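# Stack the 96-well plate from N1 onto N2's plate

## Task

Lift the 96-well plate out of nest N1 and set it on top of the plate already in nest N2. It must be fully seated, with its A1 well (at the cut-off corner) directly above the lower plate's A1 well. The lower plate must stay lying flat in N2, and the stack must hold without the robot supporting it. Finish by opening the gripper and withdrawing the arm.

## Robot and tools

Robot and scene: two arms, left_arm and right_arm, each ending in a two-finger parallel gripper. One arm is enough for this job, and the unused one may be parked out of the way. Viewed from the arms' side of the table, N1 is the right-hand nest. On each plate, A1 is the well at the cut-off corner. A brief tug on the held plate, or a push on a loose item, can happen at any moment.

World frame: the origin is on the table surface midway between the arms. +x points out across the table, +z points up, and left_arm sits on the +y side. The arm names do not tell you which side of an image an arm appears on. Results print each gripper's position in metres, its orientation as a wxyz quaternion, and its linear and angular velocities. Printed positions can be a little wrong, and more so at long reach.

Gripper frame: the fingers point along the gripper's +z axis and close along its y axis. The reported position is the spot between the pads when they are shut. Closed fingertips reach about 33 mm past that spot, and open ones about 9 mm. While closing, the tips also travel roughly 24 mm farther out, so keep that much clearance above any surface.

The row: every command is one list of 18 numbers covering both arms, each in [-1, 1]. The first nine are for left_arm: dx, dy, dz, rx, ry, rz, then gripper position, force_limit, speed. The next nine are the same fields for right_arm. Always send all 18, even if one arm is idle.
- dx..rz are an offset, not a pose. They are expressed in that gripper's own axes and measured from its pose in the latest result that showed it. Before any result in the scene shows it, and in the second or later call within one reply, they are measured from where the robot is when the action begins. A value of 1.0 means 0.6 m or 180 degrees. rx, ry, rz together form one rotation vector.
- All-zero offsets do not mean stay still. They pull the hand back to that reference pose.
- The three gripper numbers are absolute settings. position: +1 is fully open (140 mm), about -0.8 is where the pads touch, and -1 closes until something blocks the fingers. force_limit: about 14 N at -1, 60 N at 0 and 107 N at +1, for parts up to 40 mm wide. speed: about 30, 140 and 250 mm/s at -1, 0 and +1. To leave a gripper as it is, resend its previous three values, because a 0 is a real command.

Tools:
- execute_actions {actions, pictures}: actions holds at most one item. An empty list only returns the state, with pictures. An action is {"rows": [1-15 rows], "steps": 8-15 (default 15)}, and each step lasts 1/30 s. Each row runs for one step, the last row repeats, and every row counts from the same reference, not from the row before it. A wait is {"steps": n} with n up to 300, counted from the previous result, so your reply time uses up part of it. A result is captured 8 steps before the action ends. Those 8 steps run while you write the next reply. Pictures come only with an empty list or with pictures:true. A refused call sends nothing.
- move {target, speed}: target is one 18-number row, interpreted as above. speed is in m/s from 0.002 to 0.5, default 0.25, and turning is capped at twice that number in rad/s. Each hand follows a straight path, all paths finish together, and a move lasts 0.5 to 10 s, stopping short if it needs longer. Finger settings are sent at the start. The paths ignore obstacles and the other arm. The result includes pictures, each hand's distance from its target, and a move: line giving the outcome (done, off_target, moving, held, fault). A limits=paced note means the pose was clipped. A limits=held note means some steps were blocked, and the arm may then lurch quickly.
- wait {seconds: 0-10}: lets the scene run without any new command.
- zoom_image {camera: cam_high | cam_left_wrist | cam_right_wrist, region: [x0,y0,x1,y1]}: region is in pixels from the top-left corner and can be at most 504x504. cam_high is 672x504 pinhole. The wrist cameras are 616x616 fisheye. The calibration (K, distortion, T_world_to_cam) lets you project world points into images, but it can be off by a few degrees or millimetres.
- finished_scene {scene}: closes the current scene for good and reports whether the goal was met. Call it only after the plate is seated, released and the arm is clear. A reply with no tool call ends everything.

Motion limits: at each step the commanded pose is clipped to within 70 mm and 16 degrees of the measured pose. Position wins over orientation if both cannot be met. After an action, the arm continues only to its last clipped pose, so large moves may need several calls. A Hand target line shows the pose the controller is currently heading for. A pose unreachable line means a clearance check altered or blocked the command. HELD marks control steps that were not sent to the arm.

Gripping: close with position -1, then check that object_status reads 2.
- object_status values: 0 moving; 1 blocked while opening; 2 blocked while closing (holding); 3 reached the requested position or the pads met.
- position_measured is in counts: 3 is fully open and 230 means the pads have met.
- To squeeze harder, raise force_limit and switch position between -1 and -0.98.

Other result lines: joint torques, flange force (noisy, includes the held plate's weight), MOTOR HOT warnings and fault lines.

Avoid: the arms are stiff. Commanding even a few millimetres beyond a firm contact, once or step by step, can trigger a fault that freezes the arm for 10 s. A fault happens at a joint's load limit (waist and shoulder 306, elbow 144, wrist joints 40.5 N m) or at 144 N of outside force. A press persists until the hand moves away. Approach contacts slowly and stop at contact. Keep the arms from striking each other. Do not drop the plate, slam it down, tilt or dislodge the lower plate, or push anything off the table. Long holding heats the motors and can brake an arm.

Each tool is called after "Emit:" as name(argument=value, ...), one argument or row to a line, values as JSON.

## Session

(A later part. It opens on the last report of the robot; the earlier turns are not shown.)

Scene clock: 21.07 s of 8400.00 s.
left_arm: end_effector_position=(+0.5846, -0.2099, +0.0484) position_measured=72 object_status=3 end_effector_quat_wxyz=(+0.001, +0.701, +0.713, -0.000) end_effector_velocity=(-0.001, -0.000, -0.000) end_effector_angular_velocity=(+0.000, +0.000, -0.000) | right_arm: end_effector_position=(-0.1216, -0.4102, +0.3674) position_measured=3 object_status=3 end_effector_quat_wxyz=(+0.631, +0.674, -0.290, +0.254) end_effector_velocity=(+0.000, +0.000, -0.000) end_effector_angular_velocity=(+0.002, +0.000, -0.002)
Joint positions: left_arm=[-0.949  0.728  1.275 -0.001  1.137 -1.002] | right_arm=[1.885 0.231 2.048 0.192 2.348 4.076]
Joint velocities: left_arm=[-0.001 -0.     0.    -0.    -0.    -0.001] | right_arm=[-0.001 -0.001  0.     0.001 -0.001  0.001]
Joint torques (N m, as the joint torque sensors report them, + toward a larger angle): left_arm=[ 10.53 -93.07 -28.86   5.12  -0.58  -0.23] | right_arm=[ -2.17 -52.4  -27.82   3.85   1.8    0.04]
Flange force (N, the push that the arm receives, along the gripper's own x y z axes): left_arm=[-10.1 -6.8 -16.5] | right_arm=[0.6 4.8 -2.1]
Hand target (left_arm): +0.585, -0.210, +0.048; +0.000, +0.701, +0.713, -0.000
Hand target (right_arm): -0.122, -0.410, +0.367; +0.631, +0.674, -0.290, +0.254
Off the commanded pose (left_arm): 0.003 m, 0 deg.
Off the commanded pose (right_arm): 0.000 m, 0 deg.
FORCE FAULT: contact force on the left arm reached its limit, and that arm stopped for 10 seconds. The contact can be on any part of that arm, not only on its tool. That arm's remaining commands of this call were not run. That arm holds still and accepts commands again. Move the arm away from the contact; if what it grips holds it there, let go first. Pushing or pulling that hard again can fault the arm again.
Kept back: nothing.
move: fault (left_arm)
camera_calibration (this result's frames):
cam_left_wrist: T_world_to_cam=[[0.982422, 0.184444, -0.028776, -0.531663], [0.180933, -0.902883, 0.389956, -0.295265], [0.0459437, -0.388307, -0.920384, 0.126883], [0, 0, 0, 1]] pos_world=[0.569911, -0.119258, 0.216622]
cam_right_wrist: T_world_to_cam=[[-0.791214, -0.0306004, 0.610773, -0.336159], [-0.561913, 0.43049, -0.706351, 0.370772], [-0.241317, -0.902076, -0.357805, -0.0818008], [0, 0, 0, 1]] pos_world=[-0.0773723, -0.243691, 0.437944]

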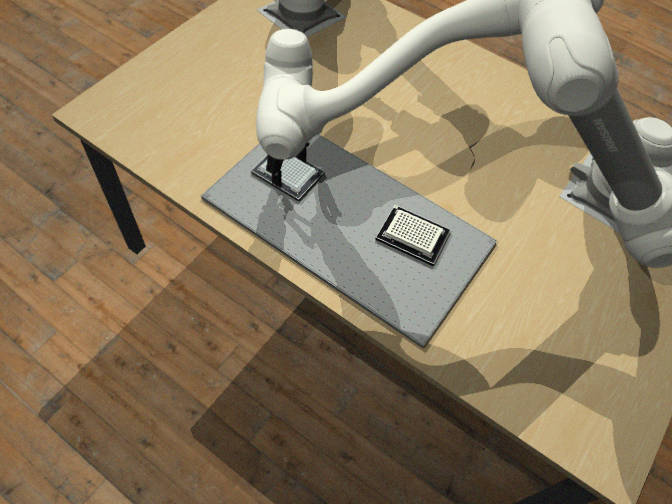

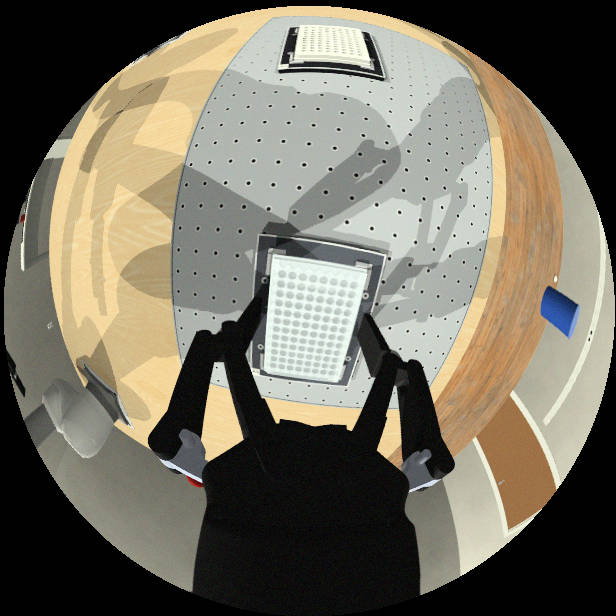

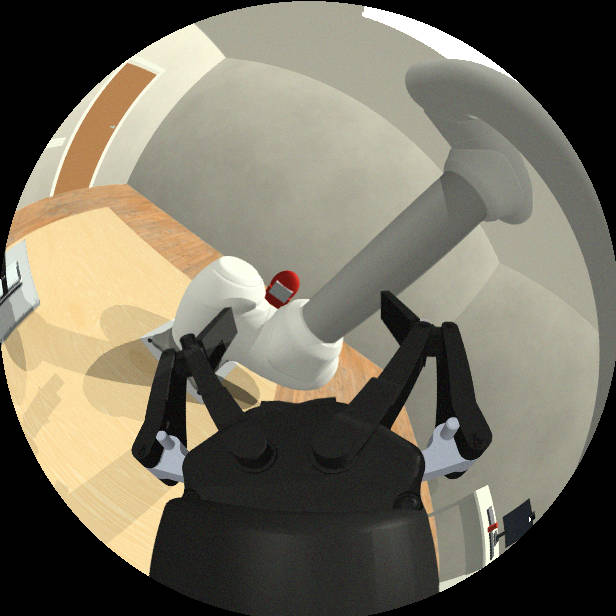

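Emit:
move(
  target=[0,-0.002,-0.012,0,0,0,0.45,-0.5,0,0,0,0,0,0,0,1,0,0],
  speed=0.03,
)

Emit:
move(
  target=[0,0,0,0,0,0,-1,-0.4,-0.7,0,0,0,0,0,0,1,0,0],
)

Scene clock: 22.03 s of 8400.00 s.
left_arm: end_effector_position=(+0.5834, -0.2099, +0.0556) position_measured=72 object_status=3 end_effector_quat_wxyz=(+0.001, +0.701, +0.713, -0.000) end_effector_velocity=(+0.000, +0.000, +0.001) end_effector_angular_velocity=(-0.001, -0.001, -0.000) | right_arm: end_effector_position=(-0.1216, -0.4102, +0.3674) position_measured=3 object_status=3 end_effector_quat_wxyz=(+0.631, +0.674, -0.290, +0.254) end_effector_velocity=(+0.000, +0.000, -0.000) end_effector_angular_velocity=(+0.001, -0.002, +0.002)
Joint positions: left_arm=[-0.95   0.722  1.272 -0.001  1.146 -1.003] | right_arm=[1.885 0.231 2.048 0.192 2.348 4.076]
Joint velocities: left_arm=[ 0.    -0.002  0.001  0.     0.     0.   ] | right_arm=[ 0.     0.    -0.    -0.002 -0.    -0.   ]
Joint torques (N m, as the joint torque sensors report them, + toward a larger angle): left_arm=[   3.67 -111.98  -37.4     3.53    0.2    -0.13] | right_arm=[ -2.08 -54.65 -27.36   3.63   2.17  -0.32]
Flange force (N, the push that the arm receives, along the gripper's own x y z axes): left_arm=[-9.5 2.2 2.7] | right_arm=[-3.2 4.1 -5.6]
Hand target (left_arm): +0.583, -0.210, +0.056; +0.001, +0.701, +0.713, -0.000
Hand target (right_arm): -0.122, -0.410, +0.367; +0.631, +0.674, -0.290, +0.254
Off the commanded pose (left_arm): 0.000 m, 0 deg.
Off the commanded pose (right_arm): 0.000 m, 0 deg.
Kept back: nothing.
move: done
camera_calibration (this result's frames):
cam_left_wrist: T_world_to_cam=[[0.982417, 0.184469, -0.0287736, -0.530281], [0.180955, -0.902872, 0.38997, -0.297865], [0.0459585, -0.38832, -0.920378, 0.133561], [0, 0, 0, 1]] pos_world=[0.568719, -0.119249, 0.223827]
cam_right_wrist: T_world_to_cam=[[-0.791214, -0.0306002, 0.610773, -0.336159], [-0.561913, 0.43049, -0.706352, 0.370772], [-0.241317, -0.902077, -0.357804, -0.081801], [0, 0, 0, 1]] pos_world=[-0.0773723, -0.243691, 0.437944]

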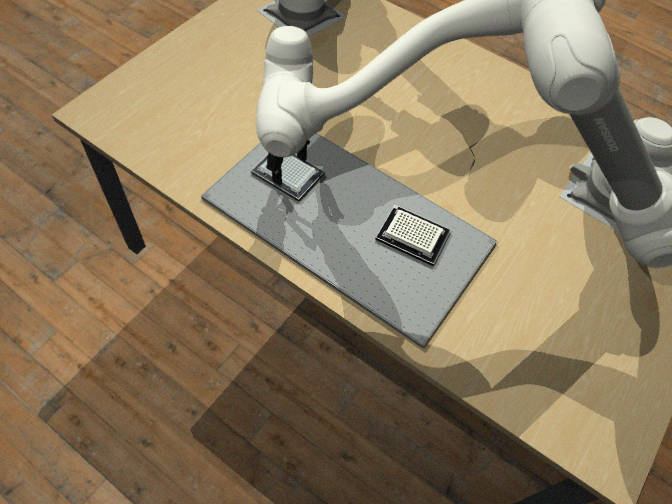

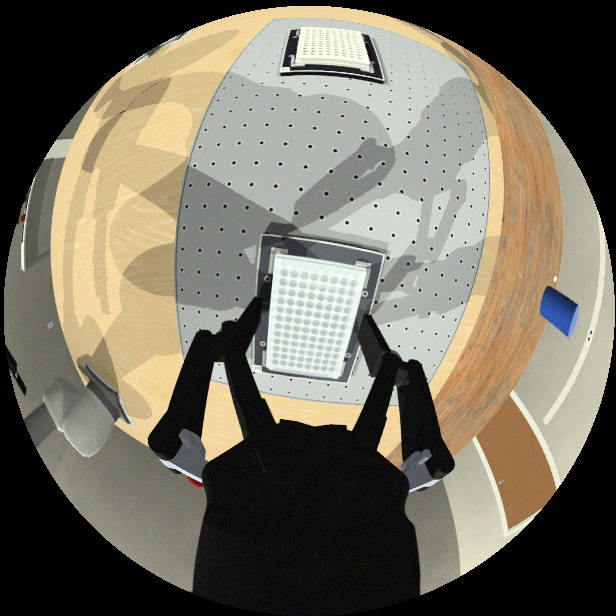

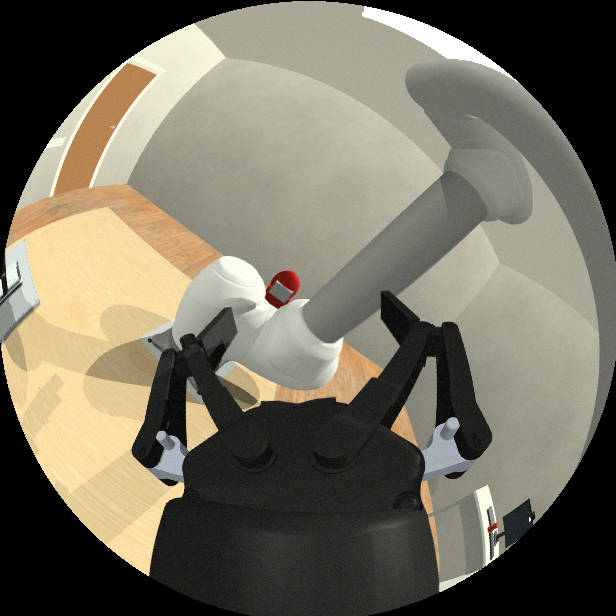

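Scene clock: 22.60 s of 8400.00 s.
left_arm: end_effector_position=(+0.5834, -0.2100, +0.0558) position_measured=105 object_status=2 end_effector_quat_wxyz=(+0.001, +0.701, +0.713, -0.000) end_effector_velocity=(+0.000, +0.001, -0.002) end_effector_angular_velocity=(+0.002, +0.001, +0.000) | right_arm: end_effector_position=(-0.1216, -0.4102, +0.3674) position_measured=3 object_status=3 end_effector_quat_wxyz=(+0.631, +0.674, -0.290, +0.254) end_effector_velocity=(-0.001, +0.000, -0.000) end_effector_angular_velocity=(+0.002, +0.001, -0.001)
Joint positions: left_arm=[-0.95   0.722  1.272 -0.001  1.146 -1.003] | right_arm=[1.885 0.231 2.048 0.192 2.348 4.076]
Joint velocities: left_arm=[ 0.     0.001  0.001  0.    -0.     0.   ] | right_arm=[ 0.001 -0.    -0.     0.003 -0.002  0.002]
Joint torques (N m, as the joint torque sensors report them, + toward a larger angle): left_arm=[  1.8  -91.13 -28.73   3.56  -1.78   0.01] | right_arm=[ -4.18 -51.94 -26.78   3.52   2.09   0.02]
Flange force (N, the push that the arm receives, along the gripper's own x y z axes): left_arm=[-4.4 1.1 -19.4] | right_arm=[-2.3 8.9 -3.0]
Hand target (left_arm): +0.583, -0.210, +0.056; +0.001, +0.701, +0.713, -0.000
Hand target (right_arm): -0.122, -0.410, +0.367; +0.631, +0.674, -0.290, +0.254
Off the commanded pose (left_arm): 0.000 m, 0 deg.
Off the commanded pose (right_arm): 0.000 m, 0 deg.
Kept back: nothing.
move: done
camera_calibration (this result's frames):
cam_left_wrist: T_world_to_cam=[[0.982419, 0.184468, -0.0287029, -0.530304], [0.180918, -0.902813, 0.390125, -0.297982], [0.0460522, -0.388459, -0.920314, 0.133655], [0, 0, 0, 1]] pos_world=[0.568736, -0.119279, 0.224034]
cam_right_wrist: T_world_to_cam=[[-0.791214, -0.0306005, 0.610773, -0.336159], [-0.561913, 0.43049, -0.706351, 0.370772], [-0.241317, -0.902076, -0.357805, -0.0818008], [0, 0, 0, 1]] pos_world=[-0.0773724, -0.243691, 0.437944]

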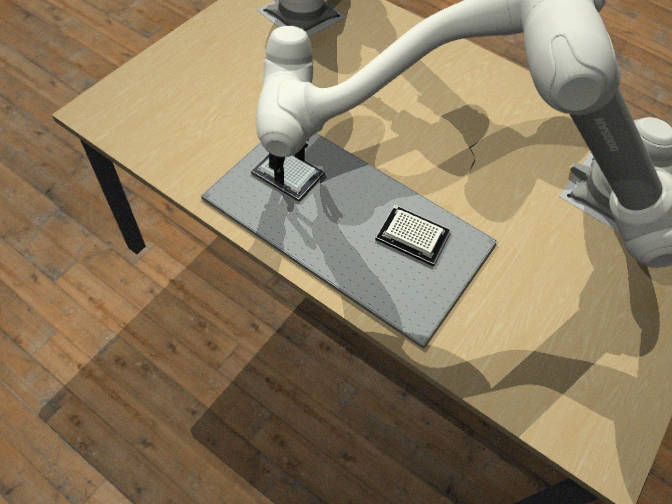

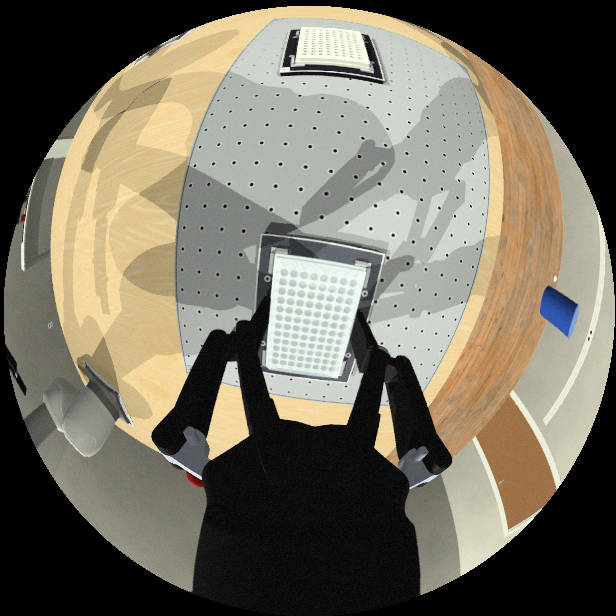

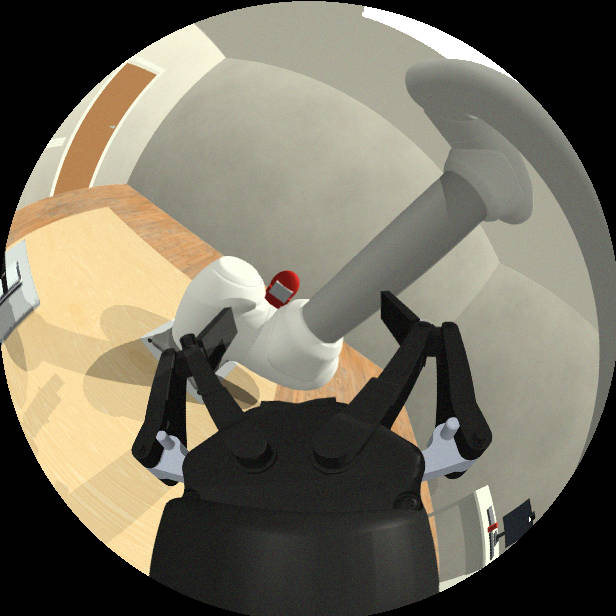

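Emit:
zoom_image(
  camera="cam_left_wrist",
  region=[200,210,420,430],
)

Emit:
move(
  target=[0,0,-0.06,0,0,0,-1,-0.4,-0.7,0,0,0,0,0,0,1,0,0],
  speed=0.06,
)

Emit:
move(
  target=[0.636,-0.064,0,0,0,0.047,-1,-0.4,-0.7,0,0,0,0,0,0,1,0,0],
  speed=0.3,
)

Emit:
zoom_image(
  camera="cam_left_wrist",
  region=[200,210,420,430],
)

Region (200, 210, 420, 430) of cam_left_wrist's 616x616 image, scaled by 2.291, with more detail than that image has.

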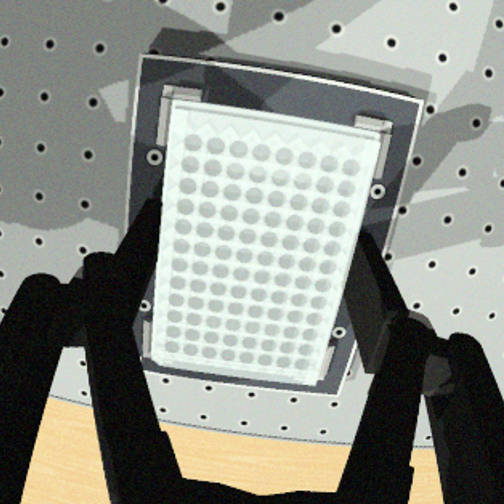

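Scene clock: 23.87 s of 8400.00 s.
left_arm: end_effector_position=(+0.5834, -0.2099, +0.0919) position_measured=106 object_status=2 end_effector_quat_wxyz=(+0.001, +0.701, +0.713, -0.000) end_effector_velocity=(+0.000, -0.000, +0.000) end_effector_angular_velocity=(-0.000, -0.000, +0.000) | right_arm: end_effector_position=(-0.1216, -0.4102, +0.3674) position_measured=3 object_status=3 end_effector_quat_wxyz=(+0.631, +0.674, -0.290, +0.254) end_effector_velocity=(+0.000, -0.000, -0.000) end_effector_angular_velocity=(+0.001, +0.000, +0.001)
Joint positions: left_arm=[-0.95   0.698  1.244 -0.001  1.198 -1.003] | right_arm=[1.885 0.231 2.048 0.192 2.348 4.076]
Joint velocities: left_arm=[ 0. -0. -0.  0.  0.  0.] | right_arm=[ 0.    -0.001  0.    -0.001 -0.001 -0.001]
Joint torques (N m, as the joint torque sensors report them, + toward a larger angle): left_arm=[   0.69 -111.65  -37.75    3.53    0.23   -0.04] | right_arm=[ -0.54 -51.9  -27.11   4.08   2.12   0.  ]
Flange force (N, the push that the arm receives, along the gripper's own x y z axes): left_arm=[-11.4 7.2 4.9] | right_arm=[2.8 3.0 -3.0]
Hand target (left_arm): +0.583, -0.210, +0.092; +0.001, +0.701, +0.713, -0.000
Hand target (right_arm): -0.122, -0.410, +0.367; +0.631, +0.674, -0.290, +0.254
Off the commanded pose (left_arm): 0.000 m, 0 deg.
Off the commanded pose (right_arm): 0.000 m, 0 deg.
Kept back: nothing.
move: done
camera_calibration (this result's frames):
cam_left_wrist: T_world_to_cam=[[0.982421, 0.184462, -0.028695, -0.529225], [0.180907, -0.902794, 0.390174, -0.311941], [0.0460664, -0.388506, -0.920294, 0.166839], [0, 0, 0, 1]] pos_world=[0.568668, -0.119179, 0.260066]
cam_right_wrist: T_world_to_cam=[[-0.791214, -0.0306003, 0.610773, -0.336159], [-0.561913, 0.43049, -0.706351, 0.370772], [-0.241317, -0.902076, -0.357805, -0.0818008], [0, 0, 0, 1]] pos_world=[-0.0773723, -0.243691, 0.437944]

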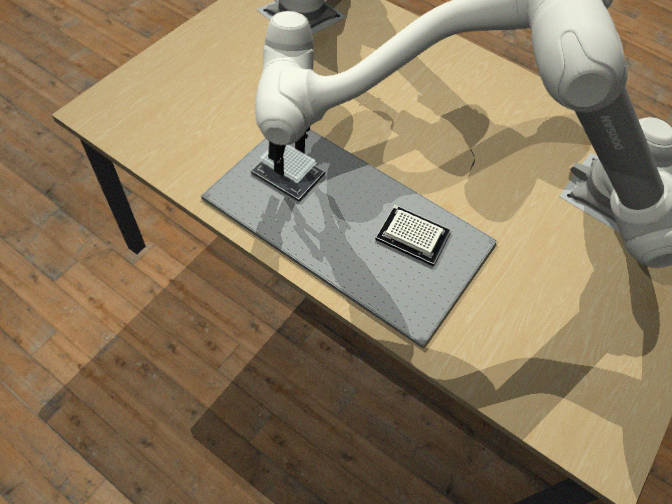

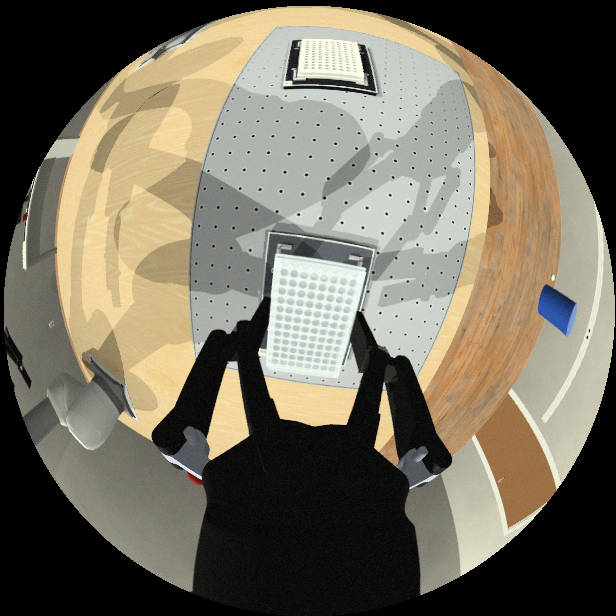

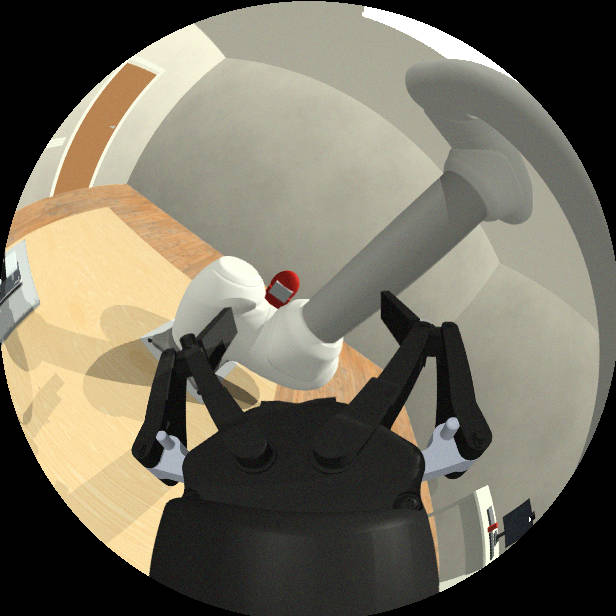

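Scene clock: 25.53 s of 8400.00 s.
left_arm: end_effector_position=(+0.5381, +0.1709, +0.0904) position_measured=106 object_status=2 end_effector_quat_wxyz=(+0.001, +0.752, +0.660, -0.001) end_effector_velocity=(-0.001, +0.001, -0.000) end_effector_angular_velocity=(-0.000, +0.001, +0.002) | right_arm: end_effector_position=(-0.1216, -0.4102, +0.3674) position_measured=3 object_status=3 end_effector_quat_wxyz=(+0.631, +0.674, -0.290, +0.254) end_effector_velocity=(+0.000, -0.000, +0.000) end_effector_angular_velocity=(-0.001, -0.001, +0.000)
Joint positions: left_arm=[-0.661  0.261  1.938 -0.002  0.941 -0.566] | right_arm=[1.885 0.231 2.048 0.192 2.348 4.076]
Joint velocities: left_arm=[ 0.001 -0.001  0.001 -0.001  0.    -0.001] | right_arm=[-0.    -0.     0.    -0.001  0.001  0.001]
Joint torques (N m, as the joint torque sensors report them, + toward a larger angle): left_arm=[  3.44 -64.44 -33.37   3.25   0.3   -0.19] | right_arm=[ -2.84 -52.35 -27.29   3.9    2.04  -0.08]
Flange force (N, the push that the arm receives, along the gripper's own x y z axes): left_arm=[-7.6 2.7 4.6] | right_arm=[-0.7 5.7 -3.0]
Hand target (left_arm): +0.538, +0.171, +0.090; +0.001, +0.751, +0.660, -0.001
Hand target (right_arm): -0.122, -0.410, +0.367; +0.631, +0.674, -0.290, +0.254
Off the commanded pose (left_arm): 0.001 m, 0 deg.
Off the commanded pose (right_arm): 0.000 m, 0 deg.
Kept back: nothing.
move: done
camera_calibration (this result's frames):
cam_left_wrist: T_world_to_cam=[[0.998874, 0.0376664, -0.0288604, -0.538779], [0.0459507, -0.919576, 0.390216, 0.116084], [-0.0118413, -0.391103, -0.920271, 0.347119], [0, 0, 0, 1]] pos_world=[0.536948, 0.262801, 0.258596]
cam_right_wrist: T_world_to_cam=[[-0.791214, -0.0306003, 0.610773, -0.336159], [-0.561913, 0.43049, -0.706351, 0.370772], [-0.241317, -0.902076, -0.357805, -0.0818009], [0, 0, 0, 1]] pos_world=[-0.0773723, -0.243691, 0.437944]

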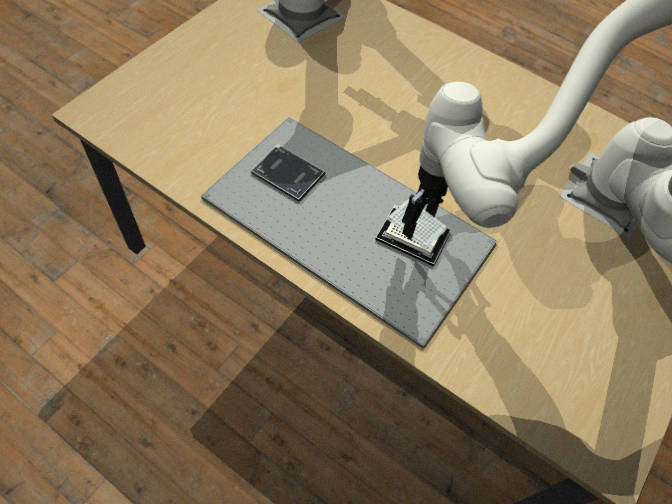

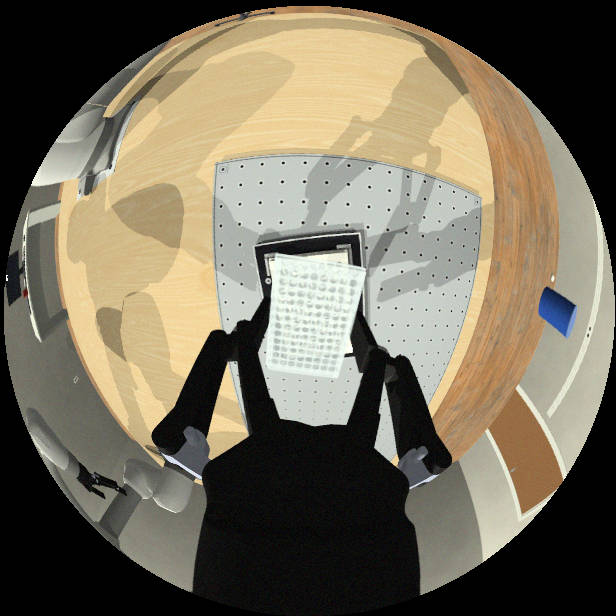

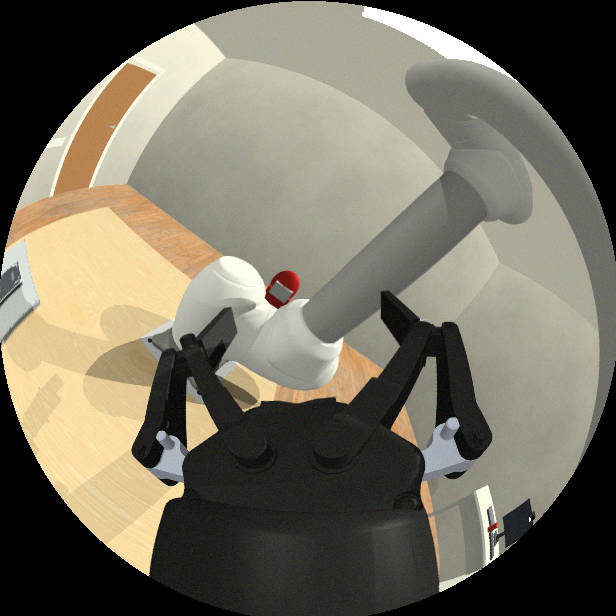

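Region (200, 210, 420, 430) of cam_left_wrist's 616x616 image, scaled by 2.291, with more detail than that image has.

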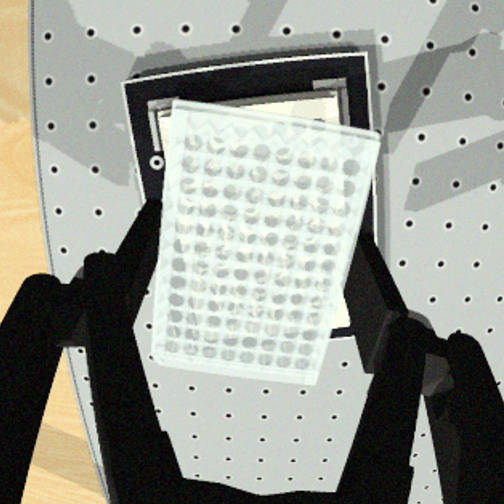

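Emit:
move(
  target=[0,0,-0.002,0,0,-0.092,-1,-0.4,-0.7,0,0,0,0,0,0,1,0,0],
)

Emit:
zoom_image(
  camera="cam_left_wrist",
  region=[200,210,420,430],
)

Scene clock: 26.80 s of 8400.00 s.
left_arm: end_effector_position=(+0.5382, +0.1710, +0.0916) position_measured=106 object_status=2 end_effector_quat_wxyz=(+0.001, +0.649, +0.761, -0.001) end_effector_velocity=(-0.000, -0.000, -0.000) end_effector_angular_velocity=(+0.002, -0.001, -0.004) | right_arm: end_effector_position=(-0.1216, -0.4102, +0.3674) position_measured=3 object_status=3 end_effector_quat_wxyz=(+0.631, +0.674, -0.290, +0.254) end_effector_velocity=(+0.000, -0.000, -0.000) end_effector_angular_velocity=(-0.000, -0.000, -0.001)
Joint positions: left_arm=[-0.661  0.26   1.937 -0.002  0.944 -0.855] | right_arm=[1.885 0.231 2.048 0.192 2.348 4.076]
Joint velocities: left_arm=[-0.002 -0.     0.     0.002  0.     0.001] | right_arm=[-0.001  0.     0.     0.    -0.     0.   ]
Joint torques (N m, as the joint torque sensors report them, + toward a larger angle): left_arm=[  2.92 -64.9  -33.21   2.65   0.18   0.04] | right_arm=[ -3.95 -51.76 -28.6    3.89   2.2    0.55]
Flange force (N, the push that the arm receives, along the gripper's own x y z axes): left_arm=[-8.3 1.5 4.3] | right_arm=[-1.4 5.3 0.5]
Hand target (left_arm): +0.538, +0.171, +0.092; +0.001, +0.649, +0.761, -0.001
Hand target (right_arm): -0.122, -0.410, +0.367; +0.631, +0.674, -0.290, +0.254
Off the commanded pose (left_arm): 0.000 m, 0 deg.
Off the commanded pose (right_arm): 0.000 m, 0 deg.
Kept back: nothing.
move: done
camera_calibration (this result's frames):
cam_left_wrist: T_world_to_cam=[[0.946549, 0.321209, -0.0295033, -0.559097], [0.306759, -0.868128, 0.390196, -0.0334359], [0.0997217, -0.37839, -0.920259, 0.286054], [0, 0, 0, 1]] pos_world=[0.510944, 0.2588, 0.259795]
cam_right_wrist: T_world_to_cam=[[-0.791214, -0.0306002, 0.610773, -0.336159], [-0.561913, 0.43049, -0.706352, 0.370772], [-0.241317, -0.902076, -0.357805, -0.0818009], [0, 0, 0, 1]] pos_world=[-0.0773723, -0.243691, 0.437944]

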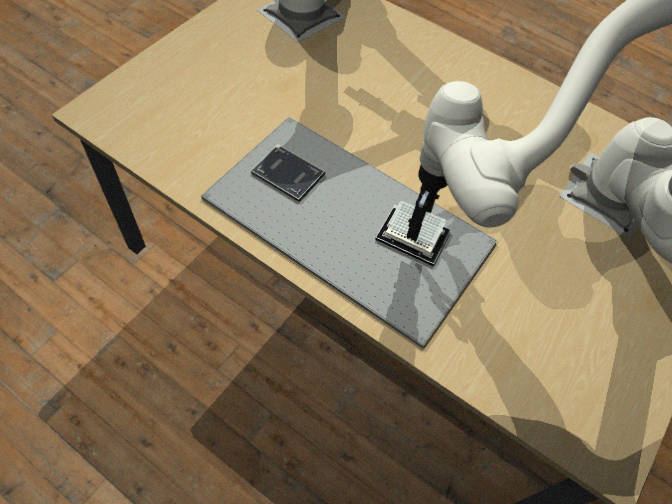

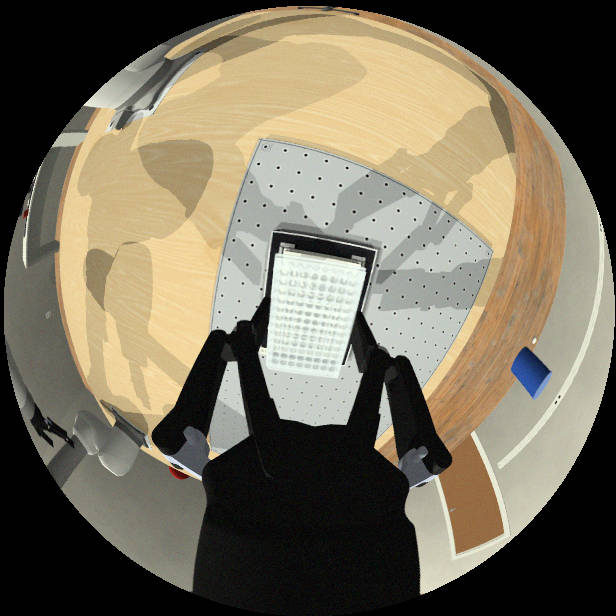

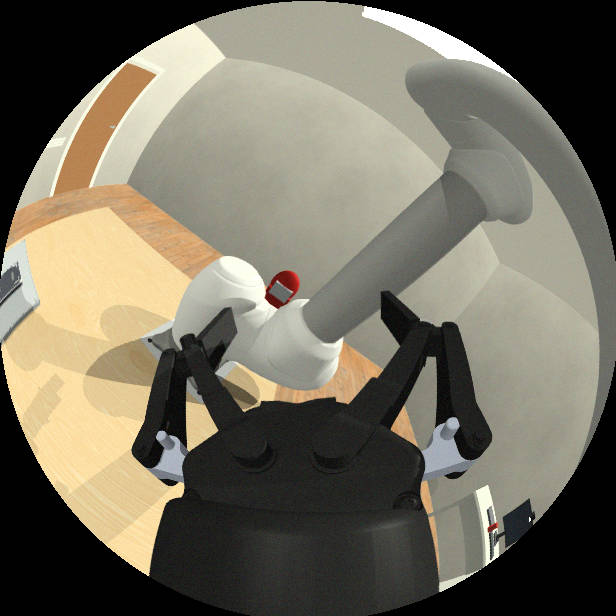

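Region (200, 210, 420, 430) of cam_left_wrist's 616x616 image, scaled by 2.291, with more detail than that image has.

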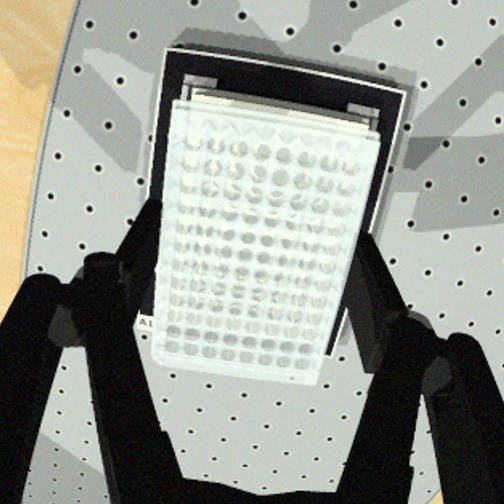

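Emit:
move(
  target=[0.001,0.003,0.024,0,0,0.007,-1,-0.4,-0.7,0,0,0,0,0,0,1,0,0],
  speed=0.03,
)

Emit:
zoom_image(
  camera="cam_left_wrist",
  region=[240,220,400,400],
)

Emit:
zoom_image(
  camera="cam_high",
  region=[370,195,460,270],
)

Scene clock: 27.83 s of 8400.00 s.
left_arm: end_effector_position=(+0.5399, +0.1719, +0.0772) position_measured=106 object_status=2 end_effector_quat_wxyz=(+0.001, +0.657, +0.754, -0.001) end_effector_velocity=(+0.000, +0.000, +0.001) end_effector_angular_velocity=(-0.001, -0.001, +0.002) | right_arm: end_effector_position=(-0.1216, -0.4102, +0.3674) position_measured=3 object_status=3 end_effector_quat_wxyz=(+0.631, +0.674, -0.290, +0.254) end_effector_velocity=(+0.000, +0.000, -0.001) end_effector_angular_velocity=(+0.002, -0.001, -0.000)
Joint positions: left_arm=[-0.658  0.276  1.947 -0.002  0.917 -0.83 ] | right_arm=[1.885 0.231 2.048 0.192 2.348 4.076]
Joint velocities: left_arm=[ 0.001 -0.001 -0.     0.    -0.    -0.002] | right_arm=[-0.001 -0.     0.    -0.001 -0.002  0.   ]
Joint torques (N m, as the joint torque sensors report them, + toward a larger angle): left_arm=[  2.84 -65.24 -32.01   3.03   0.2   -0.08] | right_arm=[ -0.25 -52.13 -28.1    4.31   1.93  -0.32]
Flange force (N, the push that the arm receives, along the gripper's own x y z axes): left_arm=[-8.2 1.8 3.1] | right_arm=[3.2 1.8 -1.8]
Hand target (left_arm): +0.540, +0.172, +0.077; +0.001, +0.657, +0.754, -0.001
Hand target (right_arm): -0.122, -0.410, +0.367; +0.631, +0.674, -0.290, +0.254
Off the commanded pose (left_arm): 0.000 m, 0 deg.
Off the commanded pose (right_arm): 0.000 m, 0 deg.
Kept back: nothing.
move: done
camera_calibration (this result's frames):
cam_left_wrist: T_world_to_cam=[[0.953454, 0.300115, -0.0292771, -0.561554], [0.287332, -0.874788, 0.390111, -0.015957], [0.0914667, -0.380365, -0.920302, 0.277774], [0, 0, 0, 1]] pos_world=[0.514594, 0.260227, 0.245421]
cam_right_wrist: T_world_to_cam=[[-0.791214, -0.0306002, 0.610773, -0.336159], [-0.561913, 0.43049, -0.706351, 0.370772], [-0.241317, -0.902076, -0.357805, -0.081801], [0, 0, 0, 1]] pos_world=[-0.0773723, -0.243691, 0.437944]

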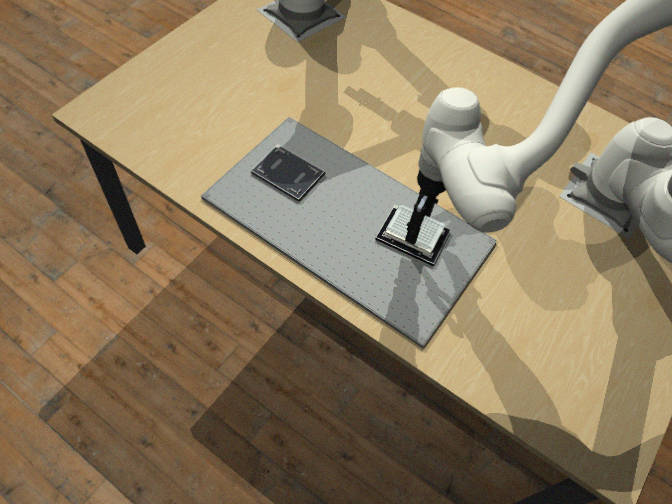

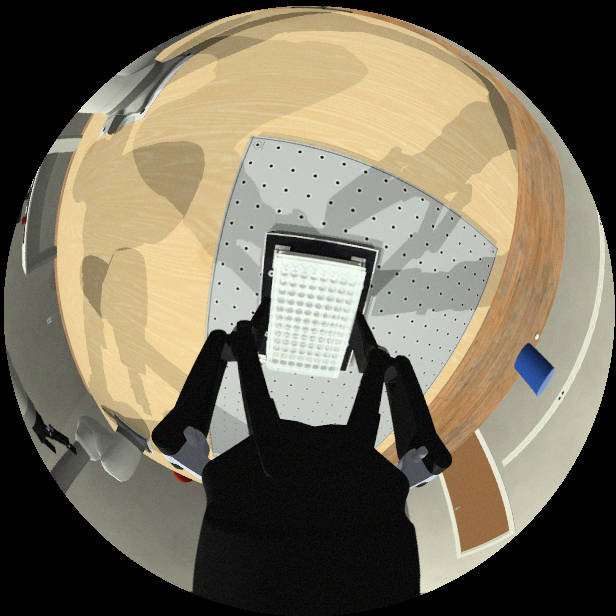

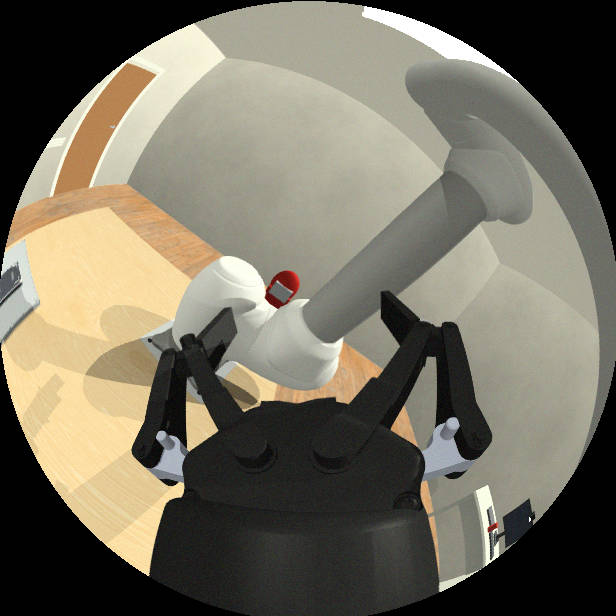

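Region (240, 220, 400, 400) of cam_left_wrist's 616x616 image, scaled by 2.800, with more detail than that image has.

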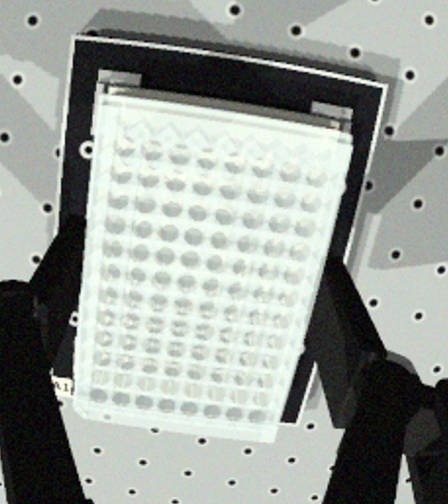

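Region (370, 195, 460, 270) of cam_high's 672x504 image, scaled by 5.600, with more detail than that image has.

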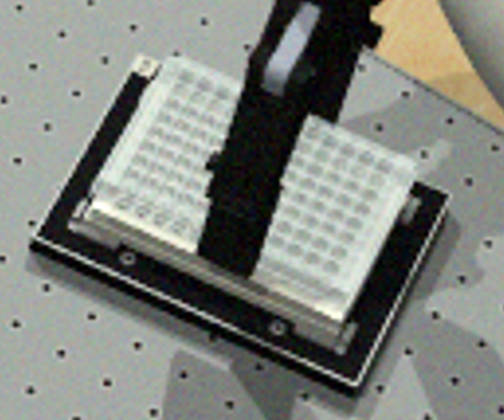

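Emit:
move(
  target=[0,-0.0005,0.009,0,0,0,-1,-0.4,-0.7,0,0,0,0,0,0,1,0,0],
  speed=0.01,
)

Emit:
zoom_image(
  camera="cam_left_wrist",
  region=[240,220,400,400],
)

Emit:
zoom_image(
  camera="cam_high",
  region=[370,195,460,270],
)

Scene clock: 28.97 s of 8400.00 s.
left_arm: end_effector_position=(+0.5396, +0.1718, +0.0718) position_measured=106 object_status=2 end_effector_quat_wxyz=(+0.001, +0.657, +0.754, -0.001) end_effector_velocity=(-0.001, -0.001, +0.000) end_effector_angular_velocity=(-0.000, -0.000, -0.001) | right_arm: end_effector_position=(-0.1216, -0.4102, +0.3674) position_measured=3 object_status=3 end_effector_quat_wxyz=(+0.631, +0.674, -0.290, +0.254) end_effector_velocity=(-0.000, -0.000, -0.000) end_effector_angular_velocity=(+0.000, +0.001, -0.001)
Joint positions: left_arm=[-0.659  0.281  1.952 -0.002  0.907 -0.83 ] | right_arm=[1.885 0.231 2.048 0.192 2.348 4.076]
Joint velocities: left_arm=[-0.002  0.    -0.     0.     0.    -0.001] | right_arm=[ 0.    -0.     0.001  0.002 -0.001  0.   ]
Joint torques (N m, as the joint torque sensors report them, + toward a larger angle): left_arm=[  3.47 -65.3  -32.25   2.98   0.42   0.05] | right_arm=[ -2.97 -53.81 -28.08   4.13   1.87   0.19]
Flange force (N, the push that the arm receives, along the gripper's own x y z axes): left_arm=[-8.6 -0.1 4.2] | right_arm=[-1.7 3.7 -3.5]
Hand target (left_arm): +0.540, +0.172, +0.072; +0.001, +0.657, +0.754, -0.001
Hand target (right_arm): -0.122, -0.410, +0.367; +0.631, +0.674, -0.290, +0.254
Off the commanded pose (left_arm): 0.000 m, 0 deg.
Off the commanded pose (right_arm): 0.000 m, 0 deg.
Kept back: nothing.
move: done
camera_calibration (this result's frames):
cam_left_wrist: T_world_to_cam=[[0.953379, 0.300335, -0.0294452, -0.561402], [0.287588, -0.874658, 0.390212, -0.013983], [0.09144, -0.380488, -0.920254, 0.272848], [0, 0, 0, 1]] pos_world=[0.514301, 0.260194, 0.240015]
cam_right_wrist: T_world_to_cam=[[-0.791214, -0.0306002, 0.610773, -0.336159], [-0.561913, 0.43049, -0.706351, 0.370772], [-0.241317, -0.902076, -0.357805, -0.0818009], [0, 0, 0, 1]] pos_world=[-0.0773723, -0.243691, 0.437944]

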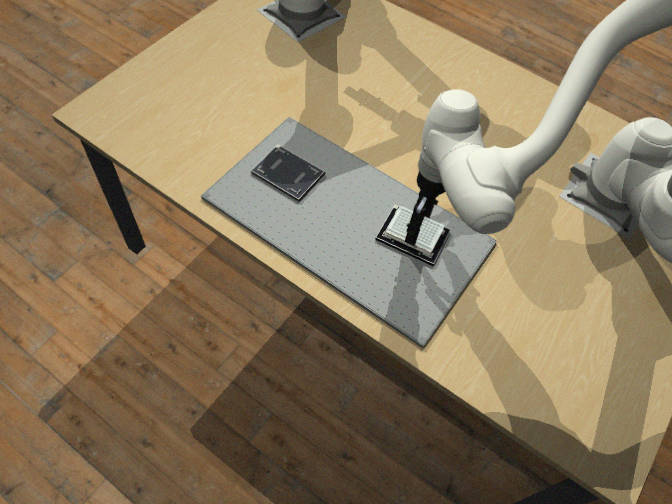

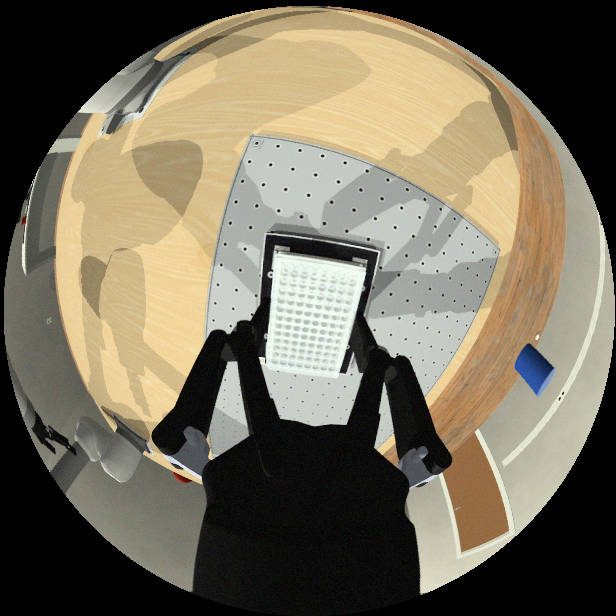

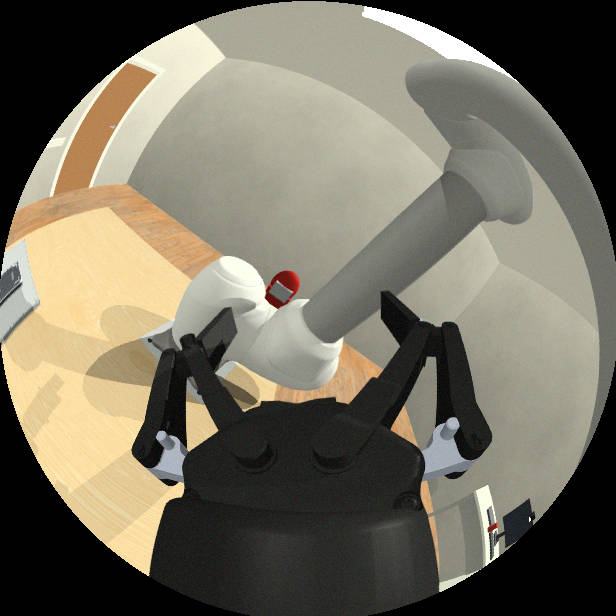

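Region (240, 220, 400, 400) of cam_left_wrist's 616x616 image, scaled by 2.800, with more detail than that image has.

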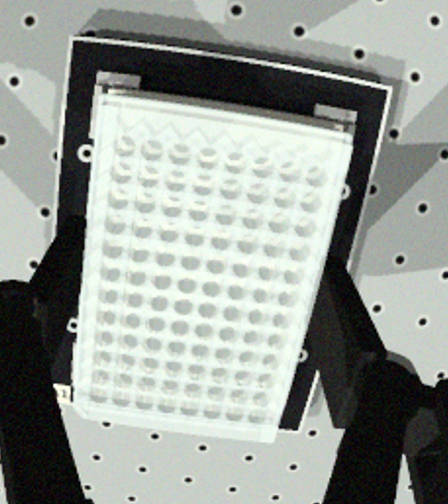

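Region (370, 195, 460, 270) of cam_high's 672x504 image, scaled by 5.600, with more detail than that image has.

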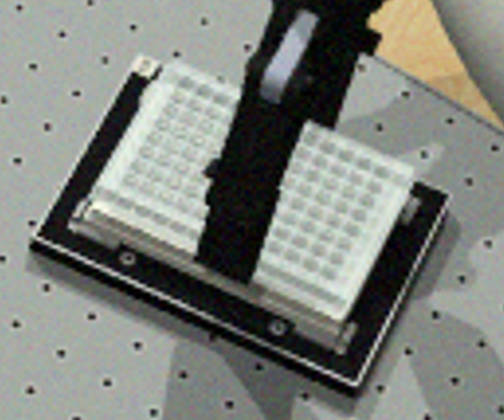

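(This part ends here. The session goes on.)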